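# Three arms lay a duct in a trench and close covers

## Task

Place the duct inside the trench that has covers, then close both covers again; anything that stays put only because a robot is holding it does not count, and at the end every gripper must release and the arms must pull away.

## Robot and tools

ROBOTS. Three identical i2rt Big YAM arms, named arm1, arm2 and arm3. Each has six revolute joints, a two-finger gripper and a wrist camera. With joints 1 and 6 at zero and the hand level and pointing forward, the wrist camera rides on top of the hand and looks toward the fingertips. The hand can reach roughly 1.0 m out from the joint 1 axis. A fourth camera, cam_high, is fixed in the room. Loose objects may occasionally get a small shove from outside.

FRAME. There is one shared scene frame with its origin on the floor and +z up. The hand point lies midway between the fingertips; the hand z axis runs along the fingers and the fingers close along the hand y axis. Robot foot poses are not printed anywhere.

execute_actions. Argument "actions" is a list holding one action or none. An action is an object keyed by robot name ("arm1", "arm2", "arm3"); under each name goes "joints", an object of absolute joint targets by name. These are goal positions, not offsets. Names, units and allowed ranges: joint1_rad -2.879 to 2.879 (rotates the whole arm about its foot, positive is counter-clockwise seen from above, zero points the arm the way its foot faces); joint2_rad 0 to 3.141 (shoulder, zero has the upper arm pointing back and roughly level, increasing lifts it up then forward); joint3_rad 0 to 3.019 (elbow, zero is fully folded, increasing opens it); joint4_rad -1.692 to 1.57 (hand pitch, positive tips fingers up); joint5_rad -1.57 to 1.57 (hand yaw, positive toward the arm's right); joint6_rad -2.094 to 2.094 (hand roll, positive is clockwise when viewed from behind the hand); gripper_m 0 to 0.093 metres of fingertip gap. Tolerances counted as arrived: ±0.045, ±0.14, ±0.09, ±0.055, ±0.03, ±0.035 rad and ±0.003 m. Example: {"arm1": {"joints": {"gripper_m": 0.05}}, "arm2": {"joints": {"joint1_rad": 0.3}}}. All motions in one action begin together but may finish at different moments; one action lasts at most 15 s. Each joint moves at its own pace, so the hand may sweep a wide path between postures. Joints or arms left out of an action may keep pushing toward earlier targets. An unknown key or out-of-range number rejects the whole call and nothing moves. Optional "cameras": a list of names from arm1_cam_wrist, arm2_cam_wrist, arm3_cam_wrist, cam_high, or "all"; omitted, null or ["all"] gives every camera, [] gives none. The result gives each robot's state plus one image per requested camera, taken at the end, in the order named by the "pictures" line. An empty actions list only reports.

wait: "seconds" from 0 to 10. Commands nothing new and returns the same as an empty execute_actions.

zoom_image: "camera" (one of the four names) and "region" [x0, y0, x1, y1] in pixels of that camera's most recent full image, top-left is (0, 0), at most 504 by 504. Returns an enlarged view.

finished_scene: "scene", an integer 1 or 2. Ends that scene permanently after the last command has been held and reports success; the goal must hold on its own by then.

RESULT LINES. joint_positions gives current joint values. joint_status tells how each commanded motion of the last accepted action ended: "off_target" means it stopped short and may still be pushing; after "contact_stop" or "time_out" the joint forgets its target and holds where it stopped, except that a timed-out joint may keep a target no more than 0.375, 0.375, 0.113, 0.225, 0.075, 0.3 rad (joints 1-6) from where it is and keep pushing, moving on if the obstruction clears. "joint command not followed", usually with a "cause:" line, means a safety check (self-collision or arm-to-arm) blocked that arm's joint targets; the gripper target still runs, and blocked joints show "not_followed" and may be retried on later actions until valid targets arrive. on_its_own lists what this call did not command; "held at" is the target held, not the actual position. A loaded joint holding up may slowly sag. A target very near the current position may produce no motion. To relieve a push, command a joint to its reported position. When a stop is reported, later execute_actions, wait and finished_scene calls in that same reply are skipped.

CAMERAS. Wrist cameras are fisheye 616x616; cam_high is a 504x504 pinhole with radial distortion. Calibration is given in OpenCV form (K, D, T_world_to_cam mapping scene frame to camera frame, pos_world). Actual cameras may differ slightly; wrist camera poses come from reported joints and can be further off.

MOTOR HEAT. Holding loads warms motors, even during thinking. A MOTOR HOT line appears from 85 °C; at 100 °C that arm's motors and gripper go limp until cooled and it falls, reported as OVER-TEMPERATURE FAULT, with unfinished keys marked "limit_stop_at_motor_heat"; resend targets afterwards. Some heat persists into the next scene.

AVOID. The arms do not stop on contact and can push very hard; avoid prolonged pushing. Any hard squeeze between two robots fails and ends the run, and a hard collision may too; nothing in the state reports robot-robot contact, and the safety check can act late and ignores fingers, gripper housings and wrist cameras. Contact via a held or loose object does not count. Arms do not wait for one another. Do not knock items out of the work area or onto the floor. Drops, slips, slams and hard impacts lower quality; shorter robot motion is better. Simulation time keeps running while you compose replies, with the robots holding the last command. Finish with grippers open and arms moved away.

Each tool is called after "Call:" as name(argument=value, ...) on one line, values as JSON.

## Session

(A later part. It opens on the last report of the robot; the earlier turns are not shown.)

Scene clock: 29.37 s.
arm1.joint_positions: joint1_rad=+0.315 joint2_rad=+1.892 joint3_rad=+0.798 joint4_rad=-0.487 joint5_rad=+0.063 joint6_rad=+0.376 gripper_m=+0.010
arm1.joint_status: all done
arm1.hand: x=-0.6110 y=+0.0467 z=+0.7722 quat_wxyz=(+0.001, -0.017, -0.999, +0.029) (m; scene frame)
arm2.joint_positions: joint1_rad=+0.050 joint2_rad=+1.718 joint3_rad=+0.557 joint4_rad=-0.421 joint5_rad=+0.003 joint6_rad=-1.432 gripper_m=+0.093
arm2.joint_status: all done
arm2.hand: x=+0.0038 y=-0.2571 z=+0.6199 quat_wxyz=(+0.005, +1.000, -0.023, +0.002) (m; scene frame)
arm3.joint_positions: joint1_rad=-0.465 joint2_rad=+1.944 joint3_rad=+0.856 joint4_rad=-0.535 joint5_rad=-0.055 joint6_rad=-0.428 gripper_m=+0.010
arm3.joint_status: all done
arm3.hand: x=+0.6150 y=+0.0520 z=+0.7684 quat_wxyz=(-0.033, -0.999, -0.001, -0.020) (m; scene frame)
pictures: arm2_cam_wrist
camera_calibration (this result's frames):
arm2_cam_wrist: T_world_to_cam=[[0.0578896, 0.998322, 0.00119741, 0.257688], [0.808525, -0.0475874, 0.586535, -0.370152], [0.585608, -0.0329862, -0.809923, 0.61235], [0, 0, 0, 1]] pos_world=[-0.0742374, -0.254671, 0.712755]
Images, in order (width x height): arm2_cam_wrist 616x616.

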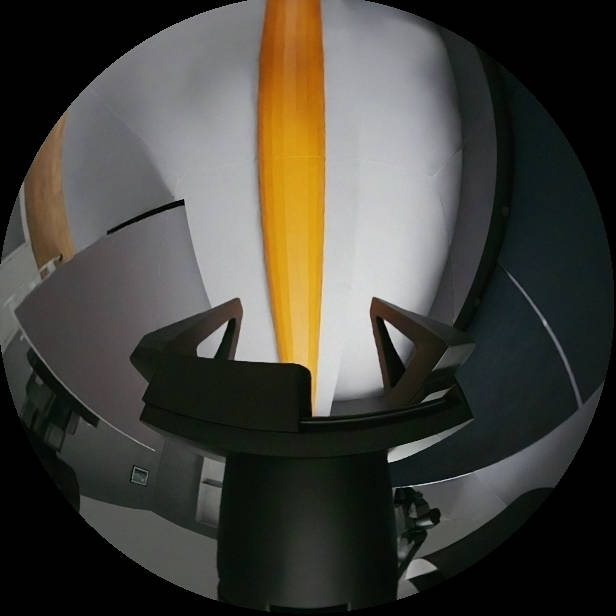

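Call:
execute_actions(actions=[{"arm2":{"joints":{"joint2_rad":1.925,"joint3_rad":0.535,"joint4_rad":-0.165}}}], cameras=["arm2_cam_wrist"])

Call:
execute_actions(actions=[{"arm2":{"joints":{"joint2_rad":2.213,"joint3_rad":0.605,"joint4_rad":0.06}}}], cameras=["arm2_cam_wrist","cam_high"])

Scene clock: 31.50 s.
arm1.joint_positions: joint1_rad=+0.315 joint2_rad=+1.892 joint3_rad=+0.798 joint4_rad=-0.487 joint5_rad=+0.063 joint6_rad=+0.376 gripper_m=+0.010
arm1.joint_status: not commanded
arm1.hand: x=-0.6110 y=+0.0467 z=+0.7722 quat_wxyz=(+0.001, -0.017, -0.999, +0.029) (m; scene frame)
arm2.joint_positions: joint1_rad=+0.050 joint2_rad=+1.938 joint3_rad=+0.539 joint4_rad=-0.176 joint5_rad=+0.003 joint6_rad=-1.432 gripper_m=+0.093
arm2.joint_status: all done
arm2.hand: x=+0.0046 y=-0.2660 z=+0.5581 quat_wxyz=(+0.002, +1.000, -0.023, +0.002) (m; scene frame)
arm3.joint_positions: joint1_rad=-0.465 joint2_rad=+1.944 joint3_rad=+0.856 joint4_rad=-0.535 joint5_rad=-0.055 joint6_rad=-0.428 gripper_m=+0.010
arm3.joint_status: not commanded
arm3.hand: x=+0.6150 y=+0.0520 z=+0.7684 quat_wxyz=(-0.033, -0.999, -0.001, -0.020) (m; scene frame)
pictures: arm2_cam_wrist
camera_calibration (this result's frames):
arm2_cam_wrist: T_world_to_cam=[[0.0571304, 0.998341, 0.00722909, 0.2632], [0.808896, -0.050531, 0.585776, -0.335381], [0.585169, -0.027618, -0.810441, 0.563282], [0, 0, 0, 1]] pos_world=[-0.0733636, -0.264153, 0.651062]
Images, in order (width x height): arm2_cam_wrist 616x616.

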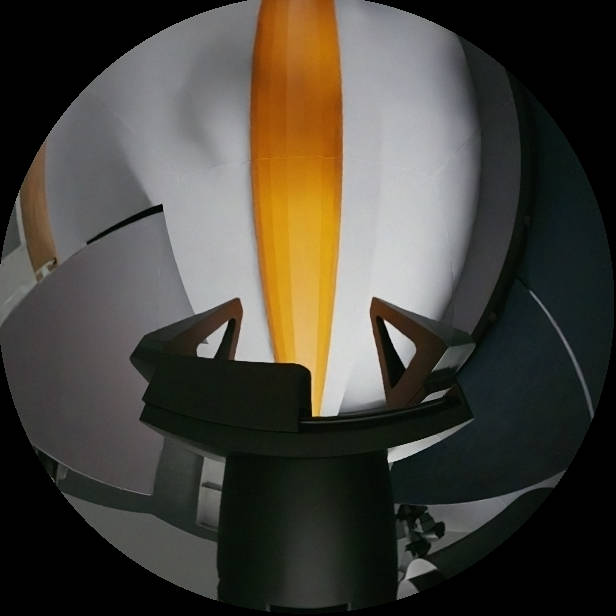

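Scene clock: 33.70 s.
arm1.joint_positions: joint1_rad=+0.315 joint2_rad=+1.892 joint3_rad=+0.798 joint4_rad=-0.487 joint5_rad=+0.063 joint6_rad=+0.376 gripper_m=+0.010
arm1.joint_status: not commanded
arm1.hand: x=-0.6110 y=+0.0467 z=+0.7722 quat_wxyz=(+0.001, -0.017, -0.999, +0.029) (m; scene frame)
arm2.joint_positions: joint1_rad=+0.050 joint2_rad=+2.041 joint3_rad=+0.586 joint4_rad=-0.031 joint5_rad=+0.002 joint6_rad=-1.436 gripper_m=+0.093
arm2.joint_status: joint2_rad time_out (moved +0.103 of +0.275); joint4_rad time_out (moved +0.144 of +0.236); the others done
arm2.on_its_own: joint2_rad reads +2.041 and still pushes toward +2.213 since a time_out; joint4_rad reads -0.031 and still pushes toward +0.060 since a time_out
arm2.hand: x=+0.0012 y=-0.2325 z=+0.5338 quat_wxyz=(-0.042, +0.999, -0.021, -0.004) (m; scene frame)
arm3.joint_positions: joint1_rad=-0.465 joint2_rad=+1.944 joint3_rad=+0.856 joint4_rad=-0.535 joint5_rad=-0.055 joint6_rad=-0.428 gripper_m=+0.010
arm3.joint_status: not commanded
arm3.hand: x=+0.6150 y=+0.0520 z=+0.7684 quat_wxyz=(-0.033, -0.999, -0.001, -0.020) (m; scene frame)
pictures: arm2_cam_wrist, cam_high
camera_calibration (this result's frames):
arm2_cam_wrist: T_world_to_cam=[[0.0537617, 0.994009, 0.0951617, 0.182183], [0.814755, -0.0987632, 0.571332, -0.32022], [0.577308, 0.0468177, -0.815183, 0.566314], [0, 0, 0, 1]] pos_world=[-0.0758313, -0.239231, 0.627265]
Images, in order (width x height): arm2_cam_wrist 616x616, cam_high 504x504.

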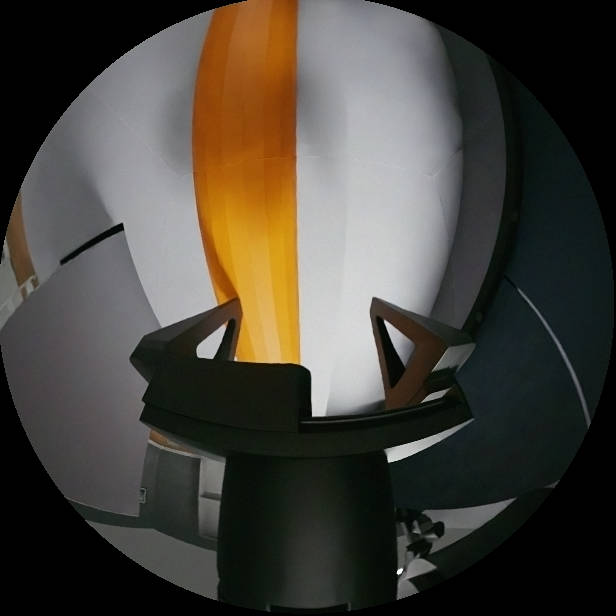

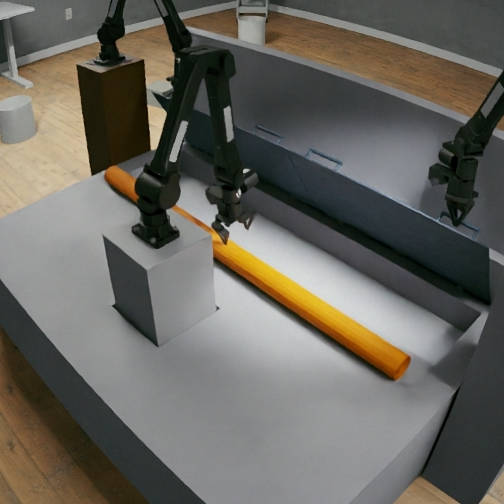

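Call:
execute_actions(actions=[{"arm2":{"joints":{"joint2_rad":1.92,"joint3_rad":0.52,"joint4_rad":-0.18}}}], cameras=[])

Call:
execute_actions(actions=[{"arm2":{"joints":{"joint2_rad":2.01,"joint3_rad":0.535,"joint4_rad":-0.115}}}], cameras=["arm2_cam_wrist"])

Scene clock: 36.50 s.
arm1.joint_positions: joint1_rad=+0.315 joint2_rad=+1.892 joint3_rad=+0.798 joint4_rad=-0.487 joint5_rad=+0.063 joint6_rad=+0.376 gripper_m=+0.010
arm1.joint_status: not commanded
arm1.hand: x=-0.6110 y=+0.0467 z=+0.7722 quat_wxyz=(+0.001, -0.017, -0.999, +0.029) (m; scene frame)
arm2.joint_positions: joint1_rad=+0.050 joint2_rad=+1.916 joint3_rad=+0.513 joint4_rad=-0.171 joint5_rad=-0.001 joint6_rad=-1.436 gripper_m=+0.093
arm2.joint_status: all done
arm2.hand: x=+0.0048 y=-0.2746 z=+0.5622 quat_wxyz=(+0.002, +1.000, -0.021, +0.000) (m; scene frame)
arm3.joint_positions: joint1_rad=-0.465 joint2_rad=+1.944 joint3_rad=+0.856 joint4_rad=-0.535 joint5_rad=-0.055 joint6_rad=-0.428 gripper_m=+0.010
arm3.joint_status: not commanded
arm3.hand: x=+0.6150 y=+0.0520 z=+0.7684 quat_wxyz=(-0.033, -0.999, -0.001, -0.020) (m; scene frame)
pictures: none
No camera images: the call's "cameras" was empty. Leave "cameras" out to get every camera's image.

Scene clock: 37.27 s.
arm1.joint_positions: joint1_rad=+0.315 joint2_rad=+1.892 joint3_rad=+0.798 joint4_rad=-0.487 joint5_rad=+0.063 joint6_rad=+0.376 gripper_m=+0.010
arm1.joint_status: not commanded
arm1.hand: x=-0.6110 y=+0.0467 z=+0.7722 quat_wxyz=(+0.001, -0.017, -0.999, +0.029) (m; scene frame)
arm2.joint_positions: joint1_rad=+0.050 joint2_rad=+2.016 joint3_rad=+0.522 joint4_rad=-0.126 joint5_rad=-0.001 joint6_rad=-1.436 gripper_m=+0.093
arm2.joint_status: all done
arm2.hand: x=+0.0060 y=-0.2876 z=+0.5373 quat_wxyz=(+0.024, +0.999, -0.021, +0.002) (m; scene frame)
arm3.joint_positions: joint1_rad=-0.465 joint2_rad=+1.944 joint3_rad=+0.856 joint4_rad=-0.535 joint5_rad=-0.055 joint6_rad=-0.428 gripper_m=+0.010
arm3.joint_status: not commanded
arm3.hand: x=+0.6150 y=+0.0520 z=+0.7684 quat_wxyz=(-0.033, -0.999, -0.001, -0.020) (m; scene frame)
pictures: arm2_cam_wrist
camera_calibration (this result's frames):
arm2_cam_wrist: T_world_to_cam=[[0.0534279, 0.997882, -0.0371117, 0.308551], [0.808917, -0.0214598, 0.587532, -0.317987], [0.585491, -0.0614108, -0.80835, 0.534233], [0, 0, 0, 1]] pos_world=[-0.0720485, -0.281913, 0.630125]
Images, in order (width x height): arm2_cam_wrist 616x616.

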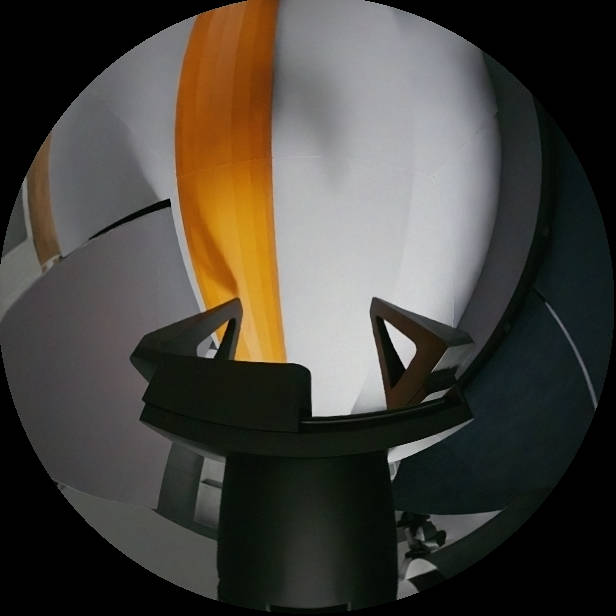

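Call:
execute_actions(actions=[{"arm2":{"joints":{"joint2_rad":1.75,"joint3_rad":0.45,"joint4_rad":-0.27}}}], cameras=["arm2_cam_wrist","cam_high"])

Scene clock: 38.50 s.
arm1.joint_positions: joint1_rad=+0.315 joint2_rad=+1.892 joint3_rad=+0.798 joint4_rad=-0.487 joint5_rad=+0.063 joint6_rad=+0.376 gripper_m=+0.010
arm1.joint_status: not commanded
arm1.hand: x=-0.6110 y=+0.0467 z=+0.7722 quat_wxyz=(+0.001, -0.017, -0.999, +0.029) (m; scene frame)
arm2.joint_positions: joint1_rad=+0.050 joint2_rad=+1.745 joint3_rad=+0.446 joint4_rad=-0.261 joint5_rad=-0.001 joint6_rad=-1.436 gripper_m=+0.093
arm2.joint_status: all done
arm2.hand: x=+0.0063 y=-0.2917 z=+0.5987 quat_wxyz=(-0.005, +1.000, -0.021, -0.001) (m; scene frame)
arm3.joint_positions: joint1_rad=-0.465 joint2_rad=+1.944 joint3_rad=+0.856 joint4_rad=-0.535 joint5_rad=-0.055 joint6_rad=-0.428 gripper_m=+0.010
arm3.joint_status: not commanded
arm3.hand: x=+0.6150 y=+0.0520 z=+0.7684 quat_wxyz=(-0.033, -0.999, -0.001, -0.020) (m; scene frame)
pictures: arm2_cam_wrist, cam_high
camera_calibration (this result's frames):
arm2_cam_wrist: T_world_to_cam=[[0.053385, 0.998345, 0.0213777, 0.280058], [0.812111, -0.0558636, 0.580822, -0.360459], [0.581055, -0.0136461, -0.81375, 0.600522], [0, 0, 0, 1]] pos_world=[-0.0711546, -0.291537, 0.69205]
Images, in order (width x height): arm2_cam_wrist 616x616, cam_high 504x504.

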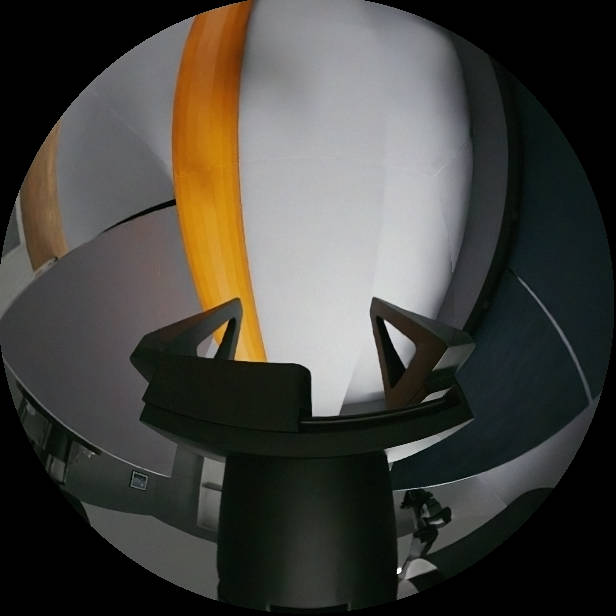

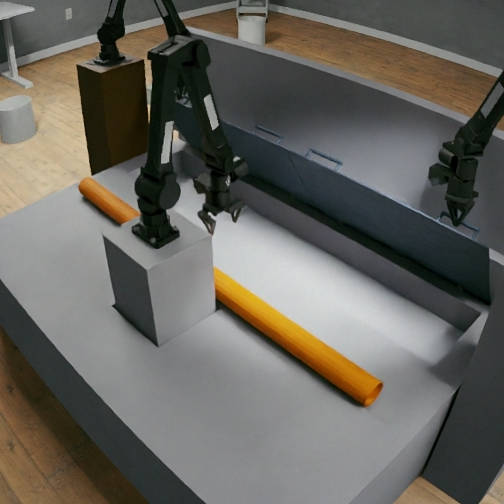

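Call:
execute_actions(actions=[{"arm2":{"joints":{"joint1_rad":0.92,"joint2_rad":1.75,"joint3_rad":0.47,"joint4_rad":-0.29,"joint6_rad":-0.59}}}], cameras=["arm2_cam_wrist","arm1_cam_wrist"])

Scene clock: 40.90 s.
arm1.joint_positions: joint1_rad=+0.315 joint2_rad=+1.892 joint3_rad=+0.798 joint4_rad=-0.487 joint5_rad=+0.063 joint6_rad=+0.376 gripper_m=+0.010
arm1.joint_status: not commanded
arm1.hand: x=-0.6110 y=+0.0467 z=+0.7722 quat_wxyz=(+0.001, -0.017, -0.999, +0.029) (m; scene frame)
arm2.joint_positions: joint1_rad=+0.911 joint2_rad=+1.745 joint3_rad=+0.454 joint4_rad=-0.281 joint5_rad=-0.001 joint6_rad=-0.599 gripper_m=+0.093
arm2.joint_status: all done
arm2.hand: x=-0.1816 y=-0.3994 z=+0.5995 quat_wxyz=(+0.001, +1.000, -0.009, +0.000) (m; scene frame)
arm3.joint_positions: joint1_rad=-0.465 joint2_rad=+1.944 joint3_rad=+0.856 joint4_rad=-0.535 joint5_rad=-0.055 joint6_rad=-0.428 gripper_m=+0.010
arm3.joint_status: not commanded
arm3.hand: x=+0.6150 y=+0.0520 z=+0.7684 quat_wxyz=(-0.033, -0.999, -0.001, -0.020) (m; scene frame)
pictures: arm1_cam_wrist, arm2_cam_wrist
camera_calibration (this result's frames):
arm1_cam_wrist: T_world_to_cam=[[-0.0299293, -0.997746, 0.0600556, -0.0172943], [-0.814895, 0.0591495, 0.576582, -0.938402], [-0.578835, -0.0316823, -0.814829, 0.400369], [0, 0, 0, 1]] pos_world=[-0.533469, 0.0509353, 0.868337]
arm2_cam_wrist: T_world_to_cam=[[0.0301114, 0.999494, 0.0102866, 0.40046], [0.811943, -0.0304606, 0.582941, -0.205495], [0.582959, -0.00920099, -0.812449, 0.710304], [0, 0, 0, 1]] pos_world=[-0.259287, -0.399982, 0.692758]
Images, in order (width x height): arm1_cam_wrist 616x616, arm2_cam_wrist 616x616.

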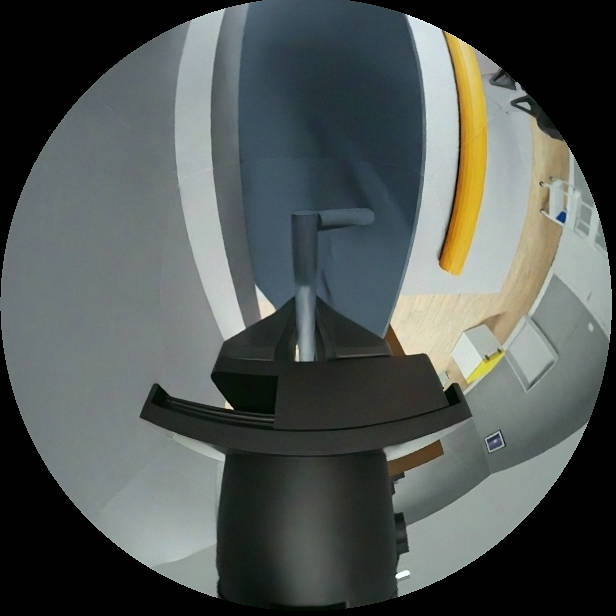

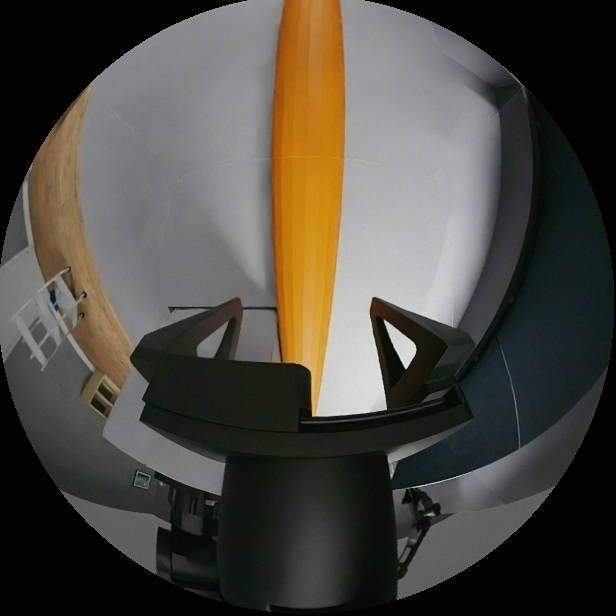

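Call:
execute_actions(actions=[{"arm2":{"joints":{"joint2_rad":1.87,"joint3_rad":0.478,"joint4_rad":-0.155}}}], cameras=[])

Call:
execute_actions(actions=[{"arm2":{"joints":{"joint2_rad":1.995,"joint3_rad":0.495,"joint4_rad":-0.045}}}], cameras=["arm2_cam_wrist"])

Scene clock: 42.27 s.
arm1.joint_positions: joint1_rad=+0.315 joint2_rad=+1.892 joint3_rad=+0.798 joint4_rad=-0.487 joint5_rad=+0.063 joint6_rad=+0.376 gripper_m=+0.010
arm1.joint_status: not commanded
arm1.hand: x=-0.6110 y=+0.0467 z=+0.7722 quat_wxyz=(+0.001, -0.017, -0.999, +0.029) (m; scene frame)
arm2.joint_positions: joint1_rad=+0.911 joint2_rad=+1.878 joint3_rad=+0.459 joint4_rad=-0.166 joint5_rad=-0.001 joint6_rad=-0.598 gripper_m=+0.093
arm2.joint_status: all done
arm2.hand: x=-0.1781 y=-0.4019 z=+0.5683 quat_wxyz=(+0.004, +1.000, -0.010, +0.005) (m; scene frame)
arm3.joint_positions: joint1_rad=-0.465 joint2_rad=+1.944 joint3_rad=+0.856 joint4_rad=-0.535 joint5_rad=-0.055 joint6_rad=-0.428 gripper_m=+0.010
arm3.joint_status: not commanded
arm3.hand: x=+0.6150 y=+0.0520 z=+0.7684 quat_wxyz=(-0.033, -0.999, -0.001, -0.020) (m; scene frame)
pictures: none
No camera images: the call's "cameras" was empty. Leave "cameras" out to get every camera's image.

Scene clock: 43.17 s.
arm1.joint_positions: joint1_rad=+0.315 joint2_rad=+1.892 joint3_rad=+0.798 joint4_rad=-0.487 joint5_rad=+0.063 joint6_rad=+0.376 gripper_m=+0.010
arm1.joint_status: not commanded
arm1.hand: x=-0.6110 y=+0.0467 z=+0.7722 quat_wxyz=(+0.001, -0.017, -0.999, +0.029) (m; scene frame)
arm2.joint_positions: joint1_rad=+0.911 joint2_rad=+2.002 joint3_rad=+0.488 joint4_rad=-0.056 joint5_rad=-0.001 joint6_rad=-0.598 gripper_m=+0.093
arm2.joint_status: all done
arm2.hand: x=-0.1846 y=-0.3973 z=+0.5397 quat_wxyz=(+0.000, +1.000, -0.010, +0.000) (m; scene frame)
arm3.joint_positions: joint1_rad=-0.465 joint2_rad=+1.944 joint3_rad=+0.856 joint4_rad=-0.535 joint5_rad=-0.055 joint6_rad=-0.428 gripper_m=+0.010
arm3.joint_status: not commanded
arm3.hand: x=+0.6150 y=+0.0520 z=+0.7684 quat_wxyz=(-0.033, -0.999, -0.001, -0.020) (m; scene frame)
pictures: arm2_cam_wrist
camera_calibration (this result's frames):
arm2_cam_wrist: T_world_to_cam=[[0.0304992, 0.999477, 0.0107091, 0.398886], [0.812294, -0.0310277, 0.582422, -0.167989], [0.58245, -0.00906447, -0.812816, 0.663582], [0, 0, 0, 1]] pos_world=[-0.262213, -0.397875, 0.632939]
Images, in order (width x height): arm2_cam_wrist 616x616.

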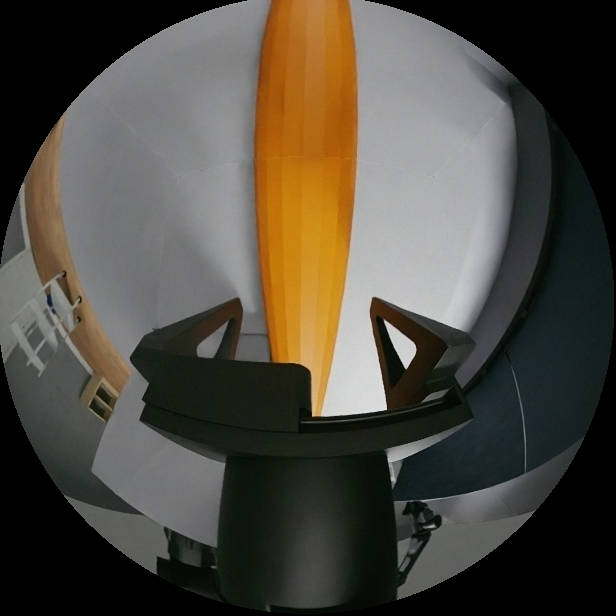

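Call:
execute_actions(actions=[{"arm2":{"joints":{"joint2_rad":2.06,"joint3_rad":0.503,"joint4_rad":0.0}}}], cameras=[])

Call:
execute_actions(actions=[{"arm2":{"joints":{"joint2_rad":2.122,"joint3_rad":0.517,"joint4_rad":0.048}}}], cameras=["arm2_cam_wrist"])

Scene clock: 44.30 s.
arm1.joint_positions: joint1_rad=+0.315 joint2_rad=+1.892 joint3_rad=+0.798 joint4_rad=-0.487 joint5_rad=+0.063 joint6_rad=+0.376 gripper_m=+0.010
arm1.joint_status: not commanded
arm1.hand: x=-0.6110 y=+0.0467 z=+0.7722 quat_wxyz=(+0.001, -0.017, -0.999, +0.029) (m; scene frame)
arm2.joint_positions: joint1_rad=+0.911 joint2_rad=+2.061 joint3_rad=+0.495 joint4_rad=-0.011 joint5_rad=-0.001 joint6_rad=-0.598 gripper_m=+0.093
arm2.joint_status: all done
arm2.hand: x=-0.1818 y=-0.3993 z=+0.5255 quat_wxyz=(+0.002, +1.000, -0.010, +0.003) (m; scene frame)
arm3.joint_positions: joint1_rad=-0.465 joint2_rad=+1.944 joint3_rad=+0.856 joint4_rad=-0.535 joint5_rad=-0.055 joint6_rad=-0.428 gripper_m=+0.010
arm3.joint_status: not commanded
arm3.hand: x=+0.6150 y=+0.0520 z=+0.7684 quat_wxyz=(-0.033, -0.999, -0.001, -0.020) (m; scene frame)
pictures: none
No camera images: the call's "cameras" was empty. Leave "cameras" out to get every camera's image.

Scene clock: 45.00 s.
arm1.joint_positions: joint1_rad=+0.315 joint2_rad=+1.892 joint3_rad=+0.798 joint4_rad=-0.487 joint5_rad=+0.063 joint6_rad=+0.376 gripper_m=+0.010
arm1.joint_status: not commanded
arm1.hand: x=-0.6110 y=+0.0467 z=+0.7722 quat_wxyz=(+0.001, -0.017, -0.999, +0.029) (m; scene frame)
arm2.joint_positions: joint1_rad=+0.911 joint2_rad=+2.123 joint3_rad=+0.513 joint4_rad=+0.037 joint5_rad=-0.001 joint6_rad=-0.598 gripper_m=+0.093
arm2.joint_status: all done
arm2.hand: x=-0.1840 y=-0.3977 z=+0.5106 quat_wxyz=(+0.001, +1.000, -0.010, +0.001) (m; scene frame)
arm3.joint_positions: joint1_rad=-0.465 joint2_rad=+1.944 joint3_rad=+0.856 joint4_rad=-0.535 joint5_rad=-0.055 joint6_rad=-0.428 gripper_m=+0.010
arm3.joint_status: not commanded
arm3.hand: x=+0.6150 y=+0.0520 z=+0.7684 quat_wxyz=(-0.033, -0.999, -0.001, -0.020) (m; scene frame)
pictures: arm2_cam_wrist
camera_calibration (this result's frames):
arm2_cam_wrist: T_world_to_cam=[[0.0304804, 0.999491, 0.00944199, 0.400274], [0.811205, -0.0302552, 0.583978, -0.152269], [0.583966, -0.0101405, -0.811714, 0.63887], [0, 0, 0, 1]] pos_world=[-0.261757, -0.398198, 0.603722]
Images, in order (width x height): arm2_cam_wrist 616x616.

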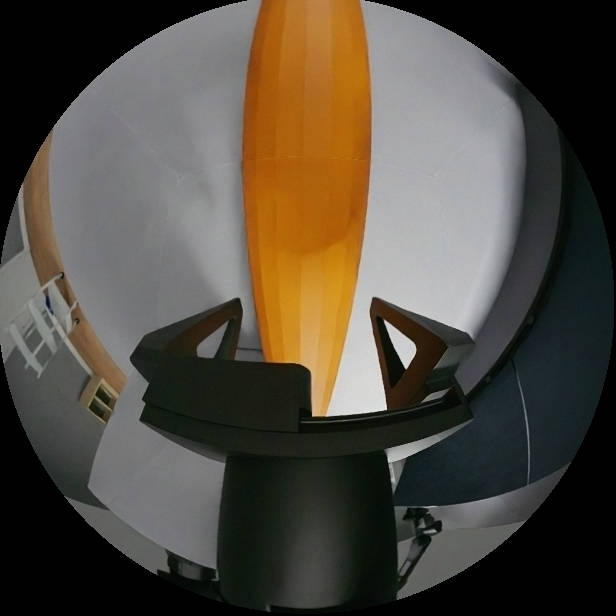

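Call:
execute_actions(actions=[{"arm2":{"joints":{"joint2_rad":2.21,"joint3_rad":0.54,"joint4_rad":0.108}}}], cameras=[])

Call:
execute_actions(actions=[{"arm2":{"joints":{"joint2_rad":2.295,"joint3_rad":0.572,"joint4_rad":0.165}}}], cameras=["arm2_cam_wrist","cam_high"])

Scene clock: 46.00 s.
arm1.joint_positions: joint1_rad=+0.315 joint2_rad=+1.892 joint3_rad=+0.798 joint4_rad=-0.487 joint5_rad=+0.063 joint6_rad=+0.376 gripper_m=+0.010
arm1.joint_status: not commanded
arm1.hand: x=-0.6110 y=+0.0467 z=+0.7722 quat_wxyz=(+0.001, -0.017, -0.999, +0.029) (m; scene frame)
arm2.joint_positions: joint1_rad=+0.911 joint2_rad=+2.215 joint3_rad=+0.539 joint4_rad=+0.098 joint5_rad=-0.001 joint6_rad=-0.598 gripper_m=+0.093
arm2.joint_status: all done
arm2.hand: x=-0.1830 y=-0.3984 z=+0.4877 quat_wxyz=(+0.002, +1.000, -0.010, +0.003) (m; scene frame)
arm3.joint_positions: joint1_rad=-0.465 joint2_rad=+1.944 joint3_rad=+0.856 joint4_rad=-0.535 joint5_rad=-0.055 joint6_rad=-0.428 gripper_m=+0.010
arm3.joint_status: not commanded
arm3.hand: x=+0.6150 y=+0.0520 z=+0.7684 quat_wxyz=(-0.033, -0.999, -0.001, -0.020) (m; scene frame)
pictures: none
No camera images: the call's "cameras" was empty. Leave "cameras" out to get every camera's image.

Scene clock: 46.73 s.
arm1.joint_positions: joint1_rad=+0.315 joint2_rad=+1.892 joint3_rad=+0.798 joint4_rad=-0.487 joint5_rad=+0.063 joint6_rad=+0.376 gripper_m=+0.010
arm1.joint_status: not commanded
arm1.hand: x=-0.6110 y=+0.0467 z=+0.7722 quat_wxyz=(+0.001, -0.017, -0.999, +0.029) (m; scene frame)
arm2.joint_positions: joint1_rad=+0.911 joint2_rad=+2.299 joint3_rad=+0.570 joint4_rad=+0.155 joint5_rad=-0.002 joint6_rad=-0.598 gripper_m=+0.093
arm2.joint_status: all done
arm2.hand: x=-0.1849 y=-0.3973 z=+0.4658 quat_wxyz=(+0.002, +1.000, -0.010, +0.001) (m; scene frame)
arm3.joint_positions: joint1_rad=-0.465 joint2_rad=+1.944 joint3_rad=+0.856 joint4_rad=-0.535 joint5_rad=-0.055 joint6_rad=-0.428 gripper_m=+0.010
arm3.joint_status: not commanded
arm3.hand: x=+0.6150 y=+0.0520 z=+0.7684 quat_wxyz=(-0.033, -0.999, -0.001, -0.020) (m; scene frame)
pictures: arm2_cam_wrist, cam_high
camera_calibration (this result's frames):
arm2_cam_wrist: T_world_to_cam=[[0.0308676, 0.999489, 0.00827827, 0.400888], [0.811398, -0.0298935, 0.583729, -0.124986], [0.583678, -0.0113013, -0.811907, 0.602627], [0, 0, 0, 1]] pos_world=[-0.262701, -0.397609, 0.558916]
Images, in order (width x height): arm2_cam_wrist 616x616, cam_high 504x504.

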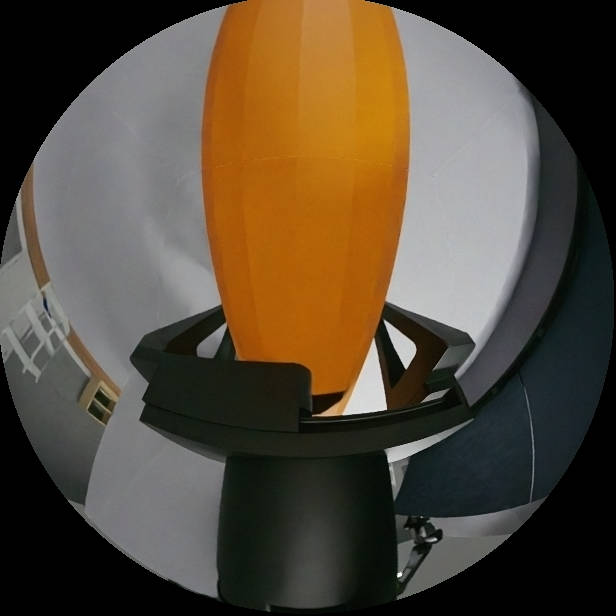

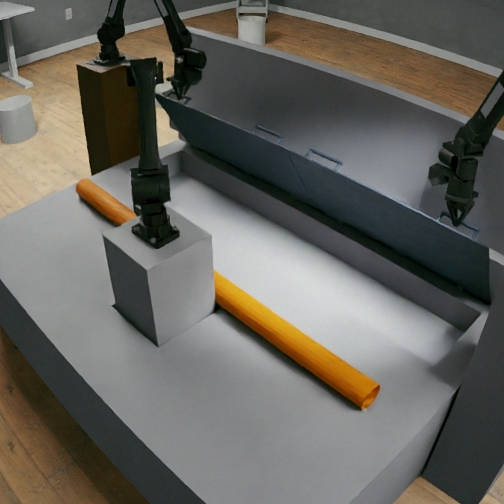

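Call:
execute_actions(actions=[{"arm2":{"joints":{"joint1_rad":0.75,"joint6_rad":-0.76}}}], cameras=[])

Call:
execute_actions(actions=[{"arm2":{"joints":{"joint1_rad":0.55,"joint6_rad":-0.96}}}], cameras=["arm2_cam_wrist","cam_high"])

Scene clock: 48.33 s.
arm1.joint_positions: joint1_rad=+0.315 joint2_rad=+1.892 joint3_rad=+0.798 joint4_rad=-0.487 joint5_rad=+0.063 joint6_rad=+0.376 gripper_m=+0.010
arm1.joint_status: not commanded
arm1.hand: x=-0.6110 y=+0.0467 z=+0.7722 quat_wxyz=(+0.001, -0.017, -0.999, +0.029) (m; scene frame)
arm2.joint_positions: joint1_rad=+0.749 joint2_rad=+2.299 joint3_rad=+0.572 joint4_rad=+0.160 joint5_rad=+0.003 joint6_rad=-0.751 gripper_m=+0.093
arm2.joint_status: all done
arm2.hand: x=-0.1587 y=-0.3622 z=+0.4656 quat_wxyz=(-0.003, +1.000, -0.014, +0.000) (m; scene frame)
arm3.joint_positions: joint1_rad=-0.465 joint2_rad=+1.944 joint3_rad=+0.856 joint4_rad=-0.535 joint5_rad=-0.055 joint6_rad=-0.428 gripper_m=+0.010
arm3.joint_status: not commanded
arm3.hand: x=+0.6150 y=+0.0520 z=+0.7684 quat_wxyz=(-0.033, -0.999, -0.001, -0.020) (m; scene frame)
pictures: none
No camera images: the call's "cameras" was empty. Leave "cameras" out to get every camera's image.

Scene clock: 49.57 s.
arm1.joint_positions: joint1_rad=+0.315 joint2_rad=+1.892 joint3_rad=+0.798 joint4_rad=-0.487 joint5_rad=+0.063 joint6_rad=+0.376 gripper_m=+0.010
arm1.joint_status: not commanded
arm1.hand: x=-0.6110 y=+0.0467 z=+0.7722 quat_wxyz=(+0.001, -0.017, -0.999, +0.029) (m; scene frame)
arm2.joint_positions: joint1_rad=+0.551 joint2_rad=+2.299 joint3_rad=+0.573 joint4_rad=+0.161 joint5_rad=+0.002 joint6_rad=-0.951 gripper_m=+0.093
arm2.joint_status: all done
arm2.hand: x=-0.1187 y=-0.3285 z=+0.4656 quat_wxyz=(-0.003, +1.000, -0.013, -0.001) (m; scene frame)
arm3.joint_positions: joint1_rad=-0.465 joint2_rad=+1.944 joint3_rad=+0.856 joint4_rad=-0.535 joint5_rad=-0.055 joint6_rad=-0.428 gripper_m=+0.010
arm3.joint_status: not commanded
arm3.hand: x=+0.6150 y=+0.0520 z=+0.7684 quat_wxyz=(-0.033, -0.999, -0.001, -0.020) (m; scene frame)
pictures: arm2_cam_wrist, cam_high
camera_calibration (this result's frames):
arm2_cam_wrist: T_world_to_cam=[[0.0370105, 0.999168, 0.0171525, 0.326534], [0.813068, -0.0400874, 0.580787, -0.178355], [0.580991, -0.00754903, -0.813875, 0.56645], [0, 0, 0, 1]] pos_world=[-0.196172, -0.329135, 0.559006]
Images, in order (width x height): arm2_cam_wrist 616x616, cam_high 504x504.

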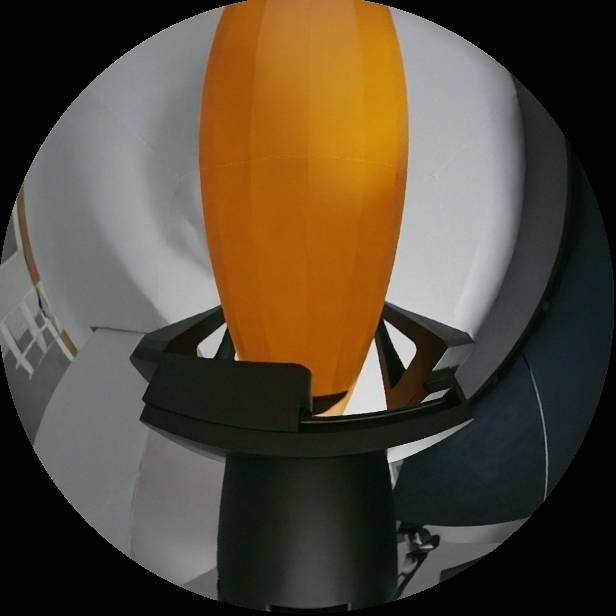

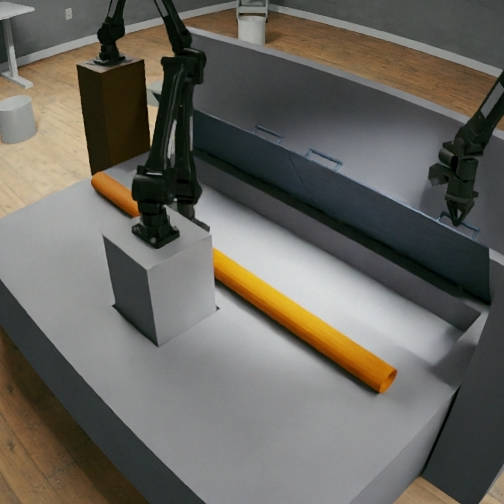

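Works nicely.

Call:
execute_actions(actions=[{"arm2":{"joints":{"joint1_rad":0.3,"joint6_rad":-1.21}}}], cameras=[])

Call:
execute_actions(actions=[{"arm2":{"joints":{"joint1_rad":0.07,"joint6_rad":-1.45}}}], cameras=[])

Call:
execute_actions(actions=[{"arm2":{"joints":{"gripper_m":0.04}}}])

Scene clock: 51.07 s.
arm1.joint_positions: joint1_rad=+0.315 joint2_rad=+1.892 joint3_rad=+0.798 joint4_rad=-0.487 joint5_rad=+0.063 joint6_rad=+0.376 gripper_m=+0.010
arm1.joint_status: not commanded
arm1.hand: x=-0.6110 y=+0.0467 z=+0.7722 quat_wxyz=(+0.001, -0.017, -0.999, +0.029) (m; scene frame)
arm2.joint_positions: joint1_rad=+0.300 joint2_rad=+2.299 joint3_rad=+0.573 joint4_rad=+0.163 joint5_rad=-0.001 joint6_rad=-1.201 gripper_m=+0.093
arm2.joint_status: all done
arm2.hand: x=-0.0595 y=-0.2981 z=+0.4656 quat_wxyz=(-0.003, +1.000, -0.014, -0.002) (m; scene frame)
arm3.joint_positions: joint1_rad=-0.465 joint2_rad=+1.944 joint3_rad=+0.856 joint4_rad=-0.535 joint5_rad=-0.055 joint6_rad=-0.428 gripper_m=+0.010
arm3.joint_status: not commanded
arm3.hand: x=+0.6150 y=+0.0520 z=+0.7684 quat_wxyz=(-0.033, -0.999, -0.001, -0.020) (m; scene frame)
pictures: none
No camera images: the call's "cameras" was empty. Leave "cameras" out to get every camera's image.

Scene clock: 52.37 s.
arm1.joint_positions: joint1_rad=+0.315 joint2_rad=+1.892 joint3_rad=+0.798 joint4_rad=-0.487 joint5_rad=+0.063 joint6_rad=+0.376 gripper_m=+0.010
arm1.joint_status: not commanded
arm1.hand: x=-0.6110 y=+0.0467 z=+0.7722 quat_wxyz=(+0.001, -0.017, -0.999, +0.029) (m; scene frame)
arm2.joint_positions: joint1_rad=+0.070 joint2_rad=+2.299 joint3_rad=+0.573 joint4_rad=+0.163 joint5_rad=-0.002 joint6_rad=-1.440 gripper_m=+0.093
arm2.joint_status: all done
arm2.hand: x=+0.0002 y=-0.2845 z=+0.4655 quat_wxyz=(-0.004, +1.000, -0.010, -0.002) (m; scene frame)
arm3.joint_positions: joint1_rad=-0.465 joint2_rad=+1.944 joint3_rad=+0.856 joint4_rad=-0.535 joint5_rad=-0.055 joint6_rad=-0.428 gripper_m=+0.010
arm3.joint_status: not commanded
arm3.hand: x=+0.6150 y=+0.0520 z=+0.7684 quat_wxyz=(-0.033, -0.999, -0.001, -0.020) (m; scene frame)
pictures: none
No camera images: the call's "cameras" was empty. Leave "cameras" out to get every camera's image.

Scene clock: 52.97 s.
arm1.joint_positions: joint1_rad=+0.315 joint2_rad=+1.892 joint3_rad=+0.798 joint4_rad=-0.487 joint5_rad=+0.063 joint6_rad=+0.376 gripper_m=+0.010
arm1.joint_status: not commanded
arm1.hand: x=-0.6110 y=+0.0467 z=+0.7722 quat_wxyz=(+0.001, -0.017, -0.999, +0.029) (m; scene frame)
arm2.joint_positions: joint1_rad=+0.070 joint2_rad=+2.296 joint3_rad=+0.578 joint4_rad=+0.170 joint5_rad=-0.001 joint6_rad=-1.436 gripper_m=+0.074
arm2.joint_status: gripper_m off_target (ended at +0.074, target +0.040)
arm2.hand: x=-0.0003 y=-0.2784 z=+0.4660 quat_wxyz=(-0.011, +1.000, -0.011, -0.002) (m; scene frame)
arm3.joint_positions: joint1_rad=-0.465 joint2_rad=+1.944 joint3_rad=+0.856 joint4_rad=-0.535 joint5_rad=-0.055 joint6_rad=-0.428 gripper_m=+0.010
arm3.joint_status: not commanded
arm3.hand: x=+0.6150 y=+0.0520 z=+0.7684 quat_wxyz=(-0.033, -0.999, -0.001, -0.020) (m; scene frame)
pictures: arm1_cam_wrist, arm2_cam_wrist, arm3_cam_wrist, cam_high
camera_calibration (this result's frames):
arm1_cam_wrist: T_world_to_cam=[[-0.0299293, -0.997746, 0.0600556, -0.0172943], [-0.814895, 0.0591495, 0.576582, -0.938402], [-0.578835, -0.0316823, -0.814829, 0.400369], [0, 0, 0, 1]] pos_world=[-0.533469, 0.0509353, 0.868337]
arm2_cam_wrist: T_world_to_cam=[[0.0339946, 0.998864, 0.0333949, 0.264517], [0.814056, -0.0470585, 0.578877, -0.273909], [0.579791, 0.00750664, -0.814731, 0.502949], [0, 0, 0, 1]] pos_world=[-0.0776201, -0.280881, 0.559495]
arm3_cam_wrist: T_world_to_cam=[[0.000523423, 0.998005, -0.0631336, -0.00549594], [0.798044, 0.0376274, 0.601424, -0.942115], [0.602599, -0.0506982, -0.796432, 0.368625], [0, 0, 0, 1]] pos_world=[0.529718, 0.0596229, 0.859848]
Images, in order (width x height): arm1_cam_wrist 616x616, arm2_cam_wrist 616x616, arm3_cam_wrist 616x616, cam_high 504x504.

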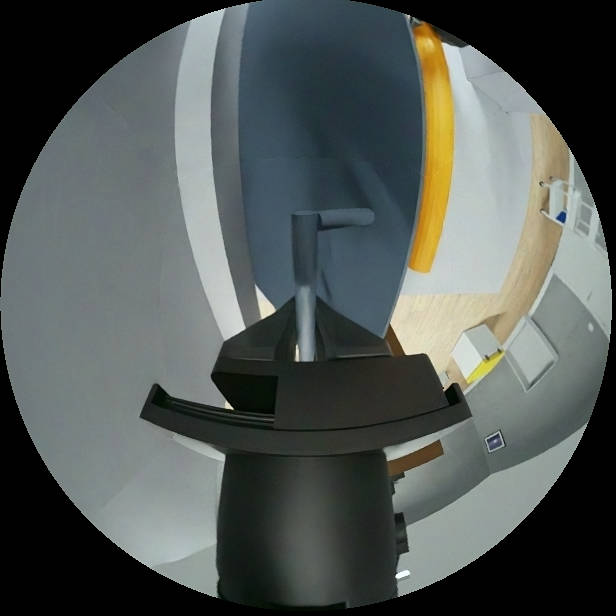

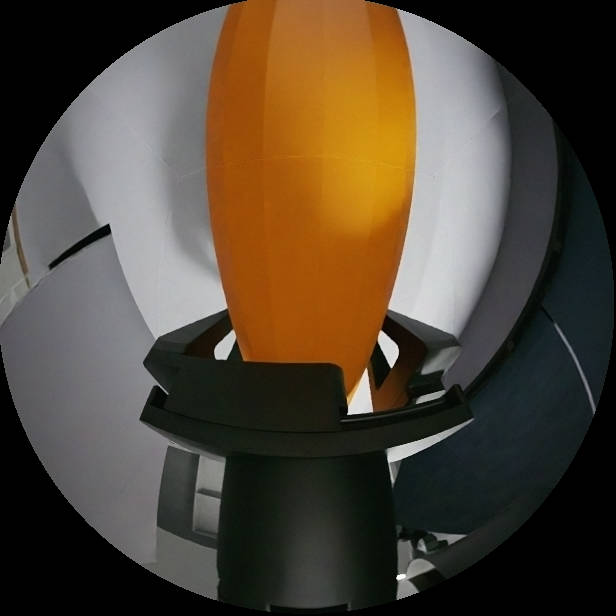

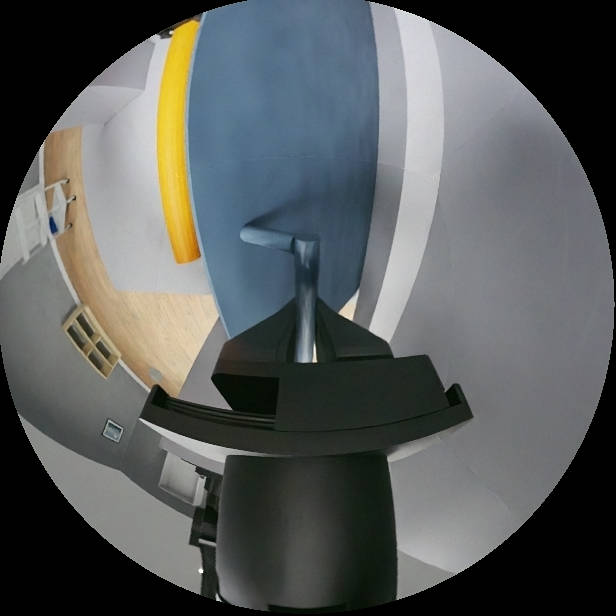

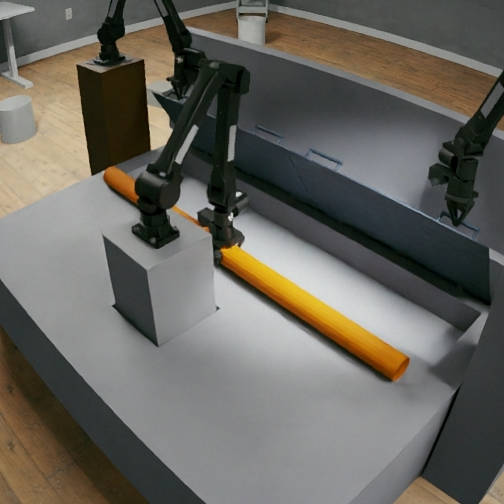

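Call:
execute_actions(actions=[{"arm2":{"joints":{"joint2_rad":2.10,"joint3_rad":0.545,"joint4_rad":0.01}}}], cameras=["cam_high"])

Scene clock: 54.53 s.
arm1.joint_positions: joint1_rad=+0.315 joint2_rad=+1.892 joint3_rad=+0.798 joint4_rad=-0.487 joint5_rad=+0.063 joint6_rad=+0.376 gripper_m=+0.010
arm1.joint_status: not commanded
arm1.hand: x=-0.6110 y=+0.0467 z=+0.7722 quat_wxyz=(+0.001, -0.017, -0.999, +0.029) (m; scene frame)
arm2.joint_positions: joint1_rad=+0.070 joint2_rad=+2.147 joint3_rad=+0.549 joint4_rad=+0.013 joint5_rad=+0.003 joint6_rad=-1.445 gripper_m=+0.074
arm2.joint_status: all done
arm2.hand: x=+0.0006 y=-0.2803 z=+0.5042 quat_wxyz=(+0.007, +1.000, -0.007, +0.002) (m; scene frame)
arm3.joint_positions: joint1_rad=-0.465 joint2_rad=+1.944 joint3_rad=+0.856 joint4_rad=-0.535 joint5_rad=-0.055 joint6_rad=-0.428 gripper_m=+0.010
arm3.joint_status: not commanded
arm3.hand: x=+0.6150 y=+0.0520 z=+0.7684 quat_wxyz=(-0.033, -0.999, -0.001, -0.020) (m; scene frame)
pictures: cam_high
Images, in order (width x height): cam_high 504x504.

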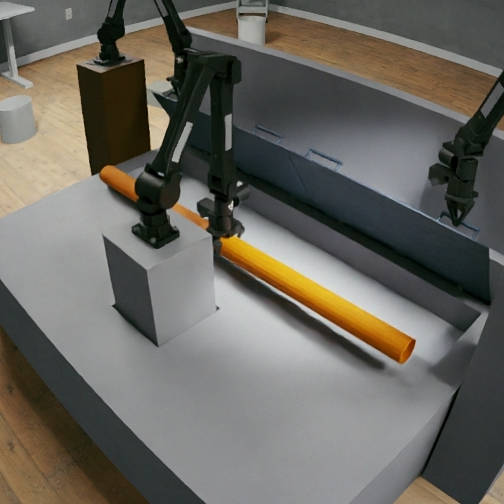

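Call:
execute_actions(actions=[{"arm2":{"joints":{"joint2_rad":2.285,"joint3_rad":0.577,"joint4_rad":0.16}}}], cameras=[])

Call:
execute_actions(actions=[{"arm2":{"joints":{"gripper_m":0.093}}}], cameras=[])

Call:
execute_actions(actions=[{"arm2":{"joints":{"joint1_rad":0.23,"joint6_rad":-1.29}}}], cameras=[])

Call:
execute_actions(actions=[{"arm2":{"joints":{"gripper_m":0.0}}}], cameras=[])

Call:
execute_actions(actions=[{"arm2":{"joints":{"joint2_rad":2.10,"joint3_rad":0.545,"joint4_rad":0.01}}}], cameras=["cam_high"])

Scene clock: 66.00 s.
arm1.joint_positions: joint1_rad=+0.315 joint2_rad=+1.892 joint3_rad=+0.798 joint4_rad=-0.487 joint5_rad=+0.063 joint6_rad=+0.376 gripper_m=+0.010
arm1.joint_status: not commanded
arm1.hand: x=-0.6110 y=+0.0467 z=+0.7722 quat_wxyz=(+0.001, -0.017, -0.999, +0.029) (m; scene frame)
arm2.joint_positions: joint1_rad=+0.070 joint2_rad=+2.297 joint3_rad=+0.585 joint4_rad=+0.151 joint5_rad=-0.002 joint6_rad=-1.445 gripper_m=+0.074
arm2.joint_status: all done
arm2.hand: x=-0.0003 y=-0.2793 z=+0.4652 quat_wxyz=(-0.005, +1.000, -0.007, -0.001) (m; scene frame)
arm3.joint_positions: joint1_rad=-0.465 joint2_rad=+1.944 joint3_rad=+0.856 joint4_rad=-0.535 joint5_rad=-0.055 joint6_rad=-0.428 gripper_m=+0.010
arm3.joint_status: not commanded
arm3.hand: x=+0.6150 y=+0.0520 z=+0.7684 quat_wxyz=(-0.033, -0.999, -0.001, -0.020) (m; scene frame)
pictures: none
No camera images: the call's "cameras" was empty. Leave "cameras" out to get every camera's image.

Scene clock: 66.83 s.
arm1.joint_positions: joint1_rad=+0.315 joint2_rad=+1.892 joint3_rad=+0.798 joint4_rad=-0.487 joint5_rad=+0.063 joint6_rad=+0.376 gripper_m=+0.010
arm1.joint_status: not commanded
arm1.hand: x=-0.6110 y=+0.0467 z=+0.7722 quat_wxyz=(+0.001, -0.017, -0.999, +0.029) (m; scene frame)
arm2.joint_positions: joint1_rad=+0.070 joint2_rad=+2.297 joint3_rad=+0.584 joint4_rad=+0.151 joint5_rad=-0.002 joint6_rad=-1.445 gripper_m=+0.093
arm2.joint_status: all done
arm2.hand: x=-0.0003 y=-0.2797 z=+0.4652 quat_wxyz=(-0.004, +1.000, -0.007, -0.001) (m; scene frame)
arm3.joint_positions: joint1_rad=-0.465 joint2_rad=+1.944 joint3_rad=+0.856 joint4_rad=-0.535 joint5_rad=-0.055 joint6_rad=-0.428 gripper_m=+0.010
arm3.joint_status: not commanded
arm3.hand: x=+0.6150 y=+0.0520 z=+0.7684 quat_wxyz=(-0.033, -0.999, -0.001, -0.020) (m; scene frame)
pictures: none
No camera images: the call's "cameras" was empty. Leave "cameras" out to get every camera's image.

Scene clock: 67.93 s.
arm1.joint_positions: joint1_rad=+0.315 joint2_rad=+1.892 joint3_rad=+0.798 joint4_rad=-0.487 joint5_rad=+0.063 joint6_rad=+0.376 gripper_m=+0.010
arm1.joint_status: not commanded
arm1.hand: x=-0.6110 y=+0.0467 z=+0.7722 quat_wxyz=(+0.001, -0.017, -0.999, +0.029) (m; scene frame)
arm2.joint_positions: joint1_rad=+0.231 joint2_rad=+2.297 joint3_rad=+0.584 joint4_rad=+0.151 joint5_rad=-0.002 joint6_rad=-1.299 gripper_m=+0.093
arm2.joint_status: all done
arm2.hand: x=-0.0433 y=-0.2881 z=+0.4652 quat_wxyz=(-0.004, +1.000, +0.001, -0.002) (m; scene frame)
arm3.joint_positions: joint1_rad=-0.465 joint2_rad=+1.944 joint3_rad=+0.856 joint4_rad=-0.535 joint5_rad=-0.055 joint6_rad=-0.428 gripper_m=+0.010
arm3.joint_status: not commanded
arm3.hand: x=+0.6150 y=+0.0520 z=+0.7684 quat_wxyz=(-0.033, -0.999, -0.001, -0.020) (m; scene frame)
pictures: none
No camera images: the call's "cameras" was empty. Leave "cameras" out to get every camera's image.

Scene clock: 68.63 s.
arm1.joint_positions: joint1_rad=+0.315 joint2_rad=+1.892 joint3_rad=+0.798 joint4_rad=-0.487 joint5_rad=+0.063 joint6_rad=+0.376 gripper_m=+0.010
arm1.joint_status: not commanded
arm1.hand: x=-0.6110 y=+0.0467 z=+0.7722 quat_wxyz=(+0.001, -0.017, -0.999, +0.029) (m; scene frame)
arm2.joint_positions: joint1_rad=+0.231 joint2_rad=+2.297 joint3_rad=+0.584 joint4_rad=+0.155 joint5_rad=-0.001 joint6_rad=-1.294 gripper_m=+0.074
arm2.joint_status: gripper_m off_target (ended at +0.074, target +0.000)
arm2.hand: x=-0.0434 y=-0.2872 z=+0.4653 quat_wxyz=(-0.006, +1.000, -0.002, -0.002) (m; scene frame)
arm3.joint_positions: joint1_rad=-0.465 joint2_rad=+1.944 joint3_rad=+0.856 joint4_rad=-0.535 joint5_rad=-0.055 joint6_rad=-0.428 gripper_m=+0.010
arm3.joint_status: not commanded
arm3.hand: x=+0.6150 y=+0.0520 z=+0.7684 quat_wxyz=(-0.033, -0.999, -0.001, -0.020) (m; scene frame)
pictures: none
No camera images: the call's "cameras" was empty. Leave "cameras" out to get every camera's image.

Scene clock: 69.63 s.
arm1.joint_positions: joint1_rad=+0.315 joint2_rad=+1.892 joint3_rad=+0.798 joint4_rad=-0.487 joint5_rad=+0.063 joint6_rad=+0.376 gripper_m=+0.010
arm1.joint_status: not commanded
arm1.hand: x=-0.6110 y=+0.0467 z=+0.7722 quat_wxyz=(+0.001, -0.017, -0.999, +0.029) (m; scene frame)
arm2.joint_positions: joint1_rad=+0.231 joint2_rad=+2.146 joint3_rad=+0.548 joint4_rad=+0.014 joint5_rad=-0.001 joint6_rad=-1.284 gripper_m=+0.074
arm2.joint_status: all done
arm2.hand: x=-0.0430 y=-0.2888 z=+0.5045 quat_wxyz=(+0.006, +1.000, -0.006, +0.001) (m; scene frame)
arm3.joint_positions: joint1_rad=-0.465 joint2_rad=+1.944 joint3_rad=+0.856 joint4_rad=-0.535 joint5_rad=-0.055 joint6_rad=-0.428 gripper_m=+0.010
arm3.joint_status: not commanded
arm3.hand: x=+0.6150 y=+0.0520 z=+0.7684 quat_wxyz=(-0.033, -0.999, -0.001, -0.020) (m; scene frame)
pictures: cam_high
Images, in order (width x height): cam_high 504x504.

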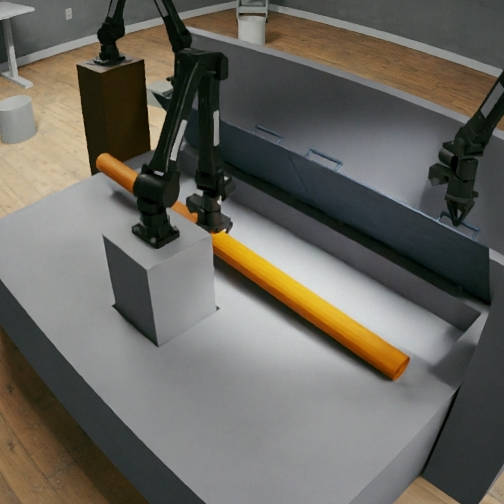

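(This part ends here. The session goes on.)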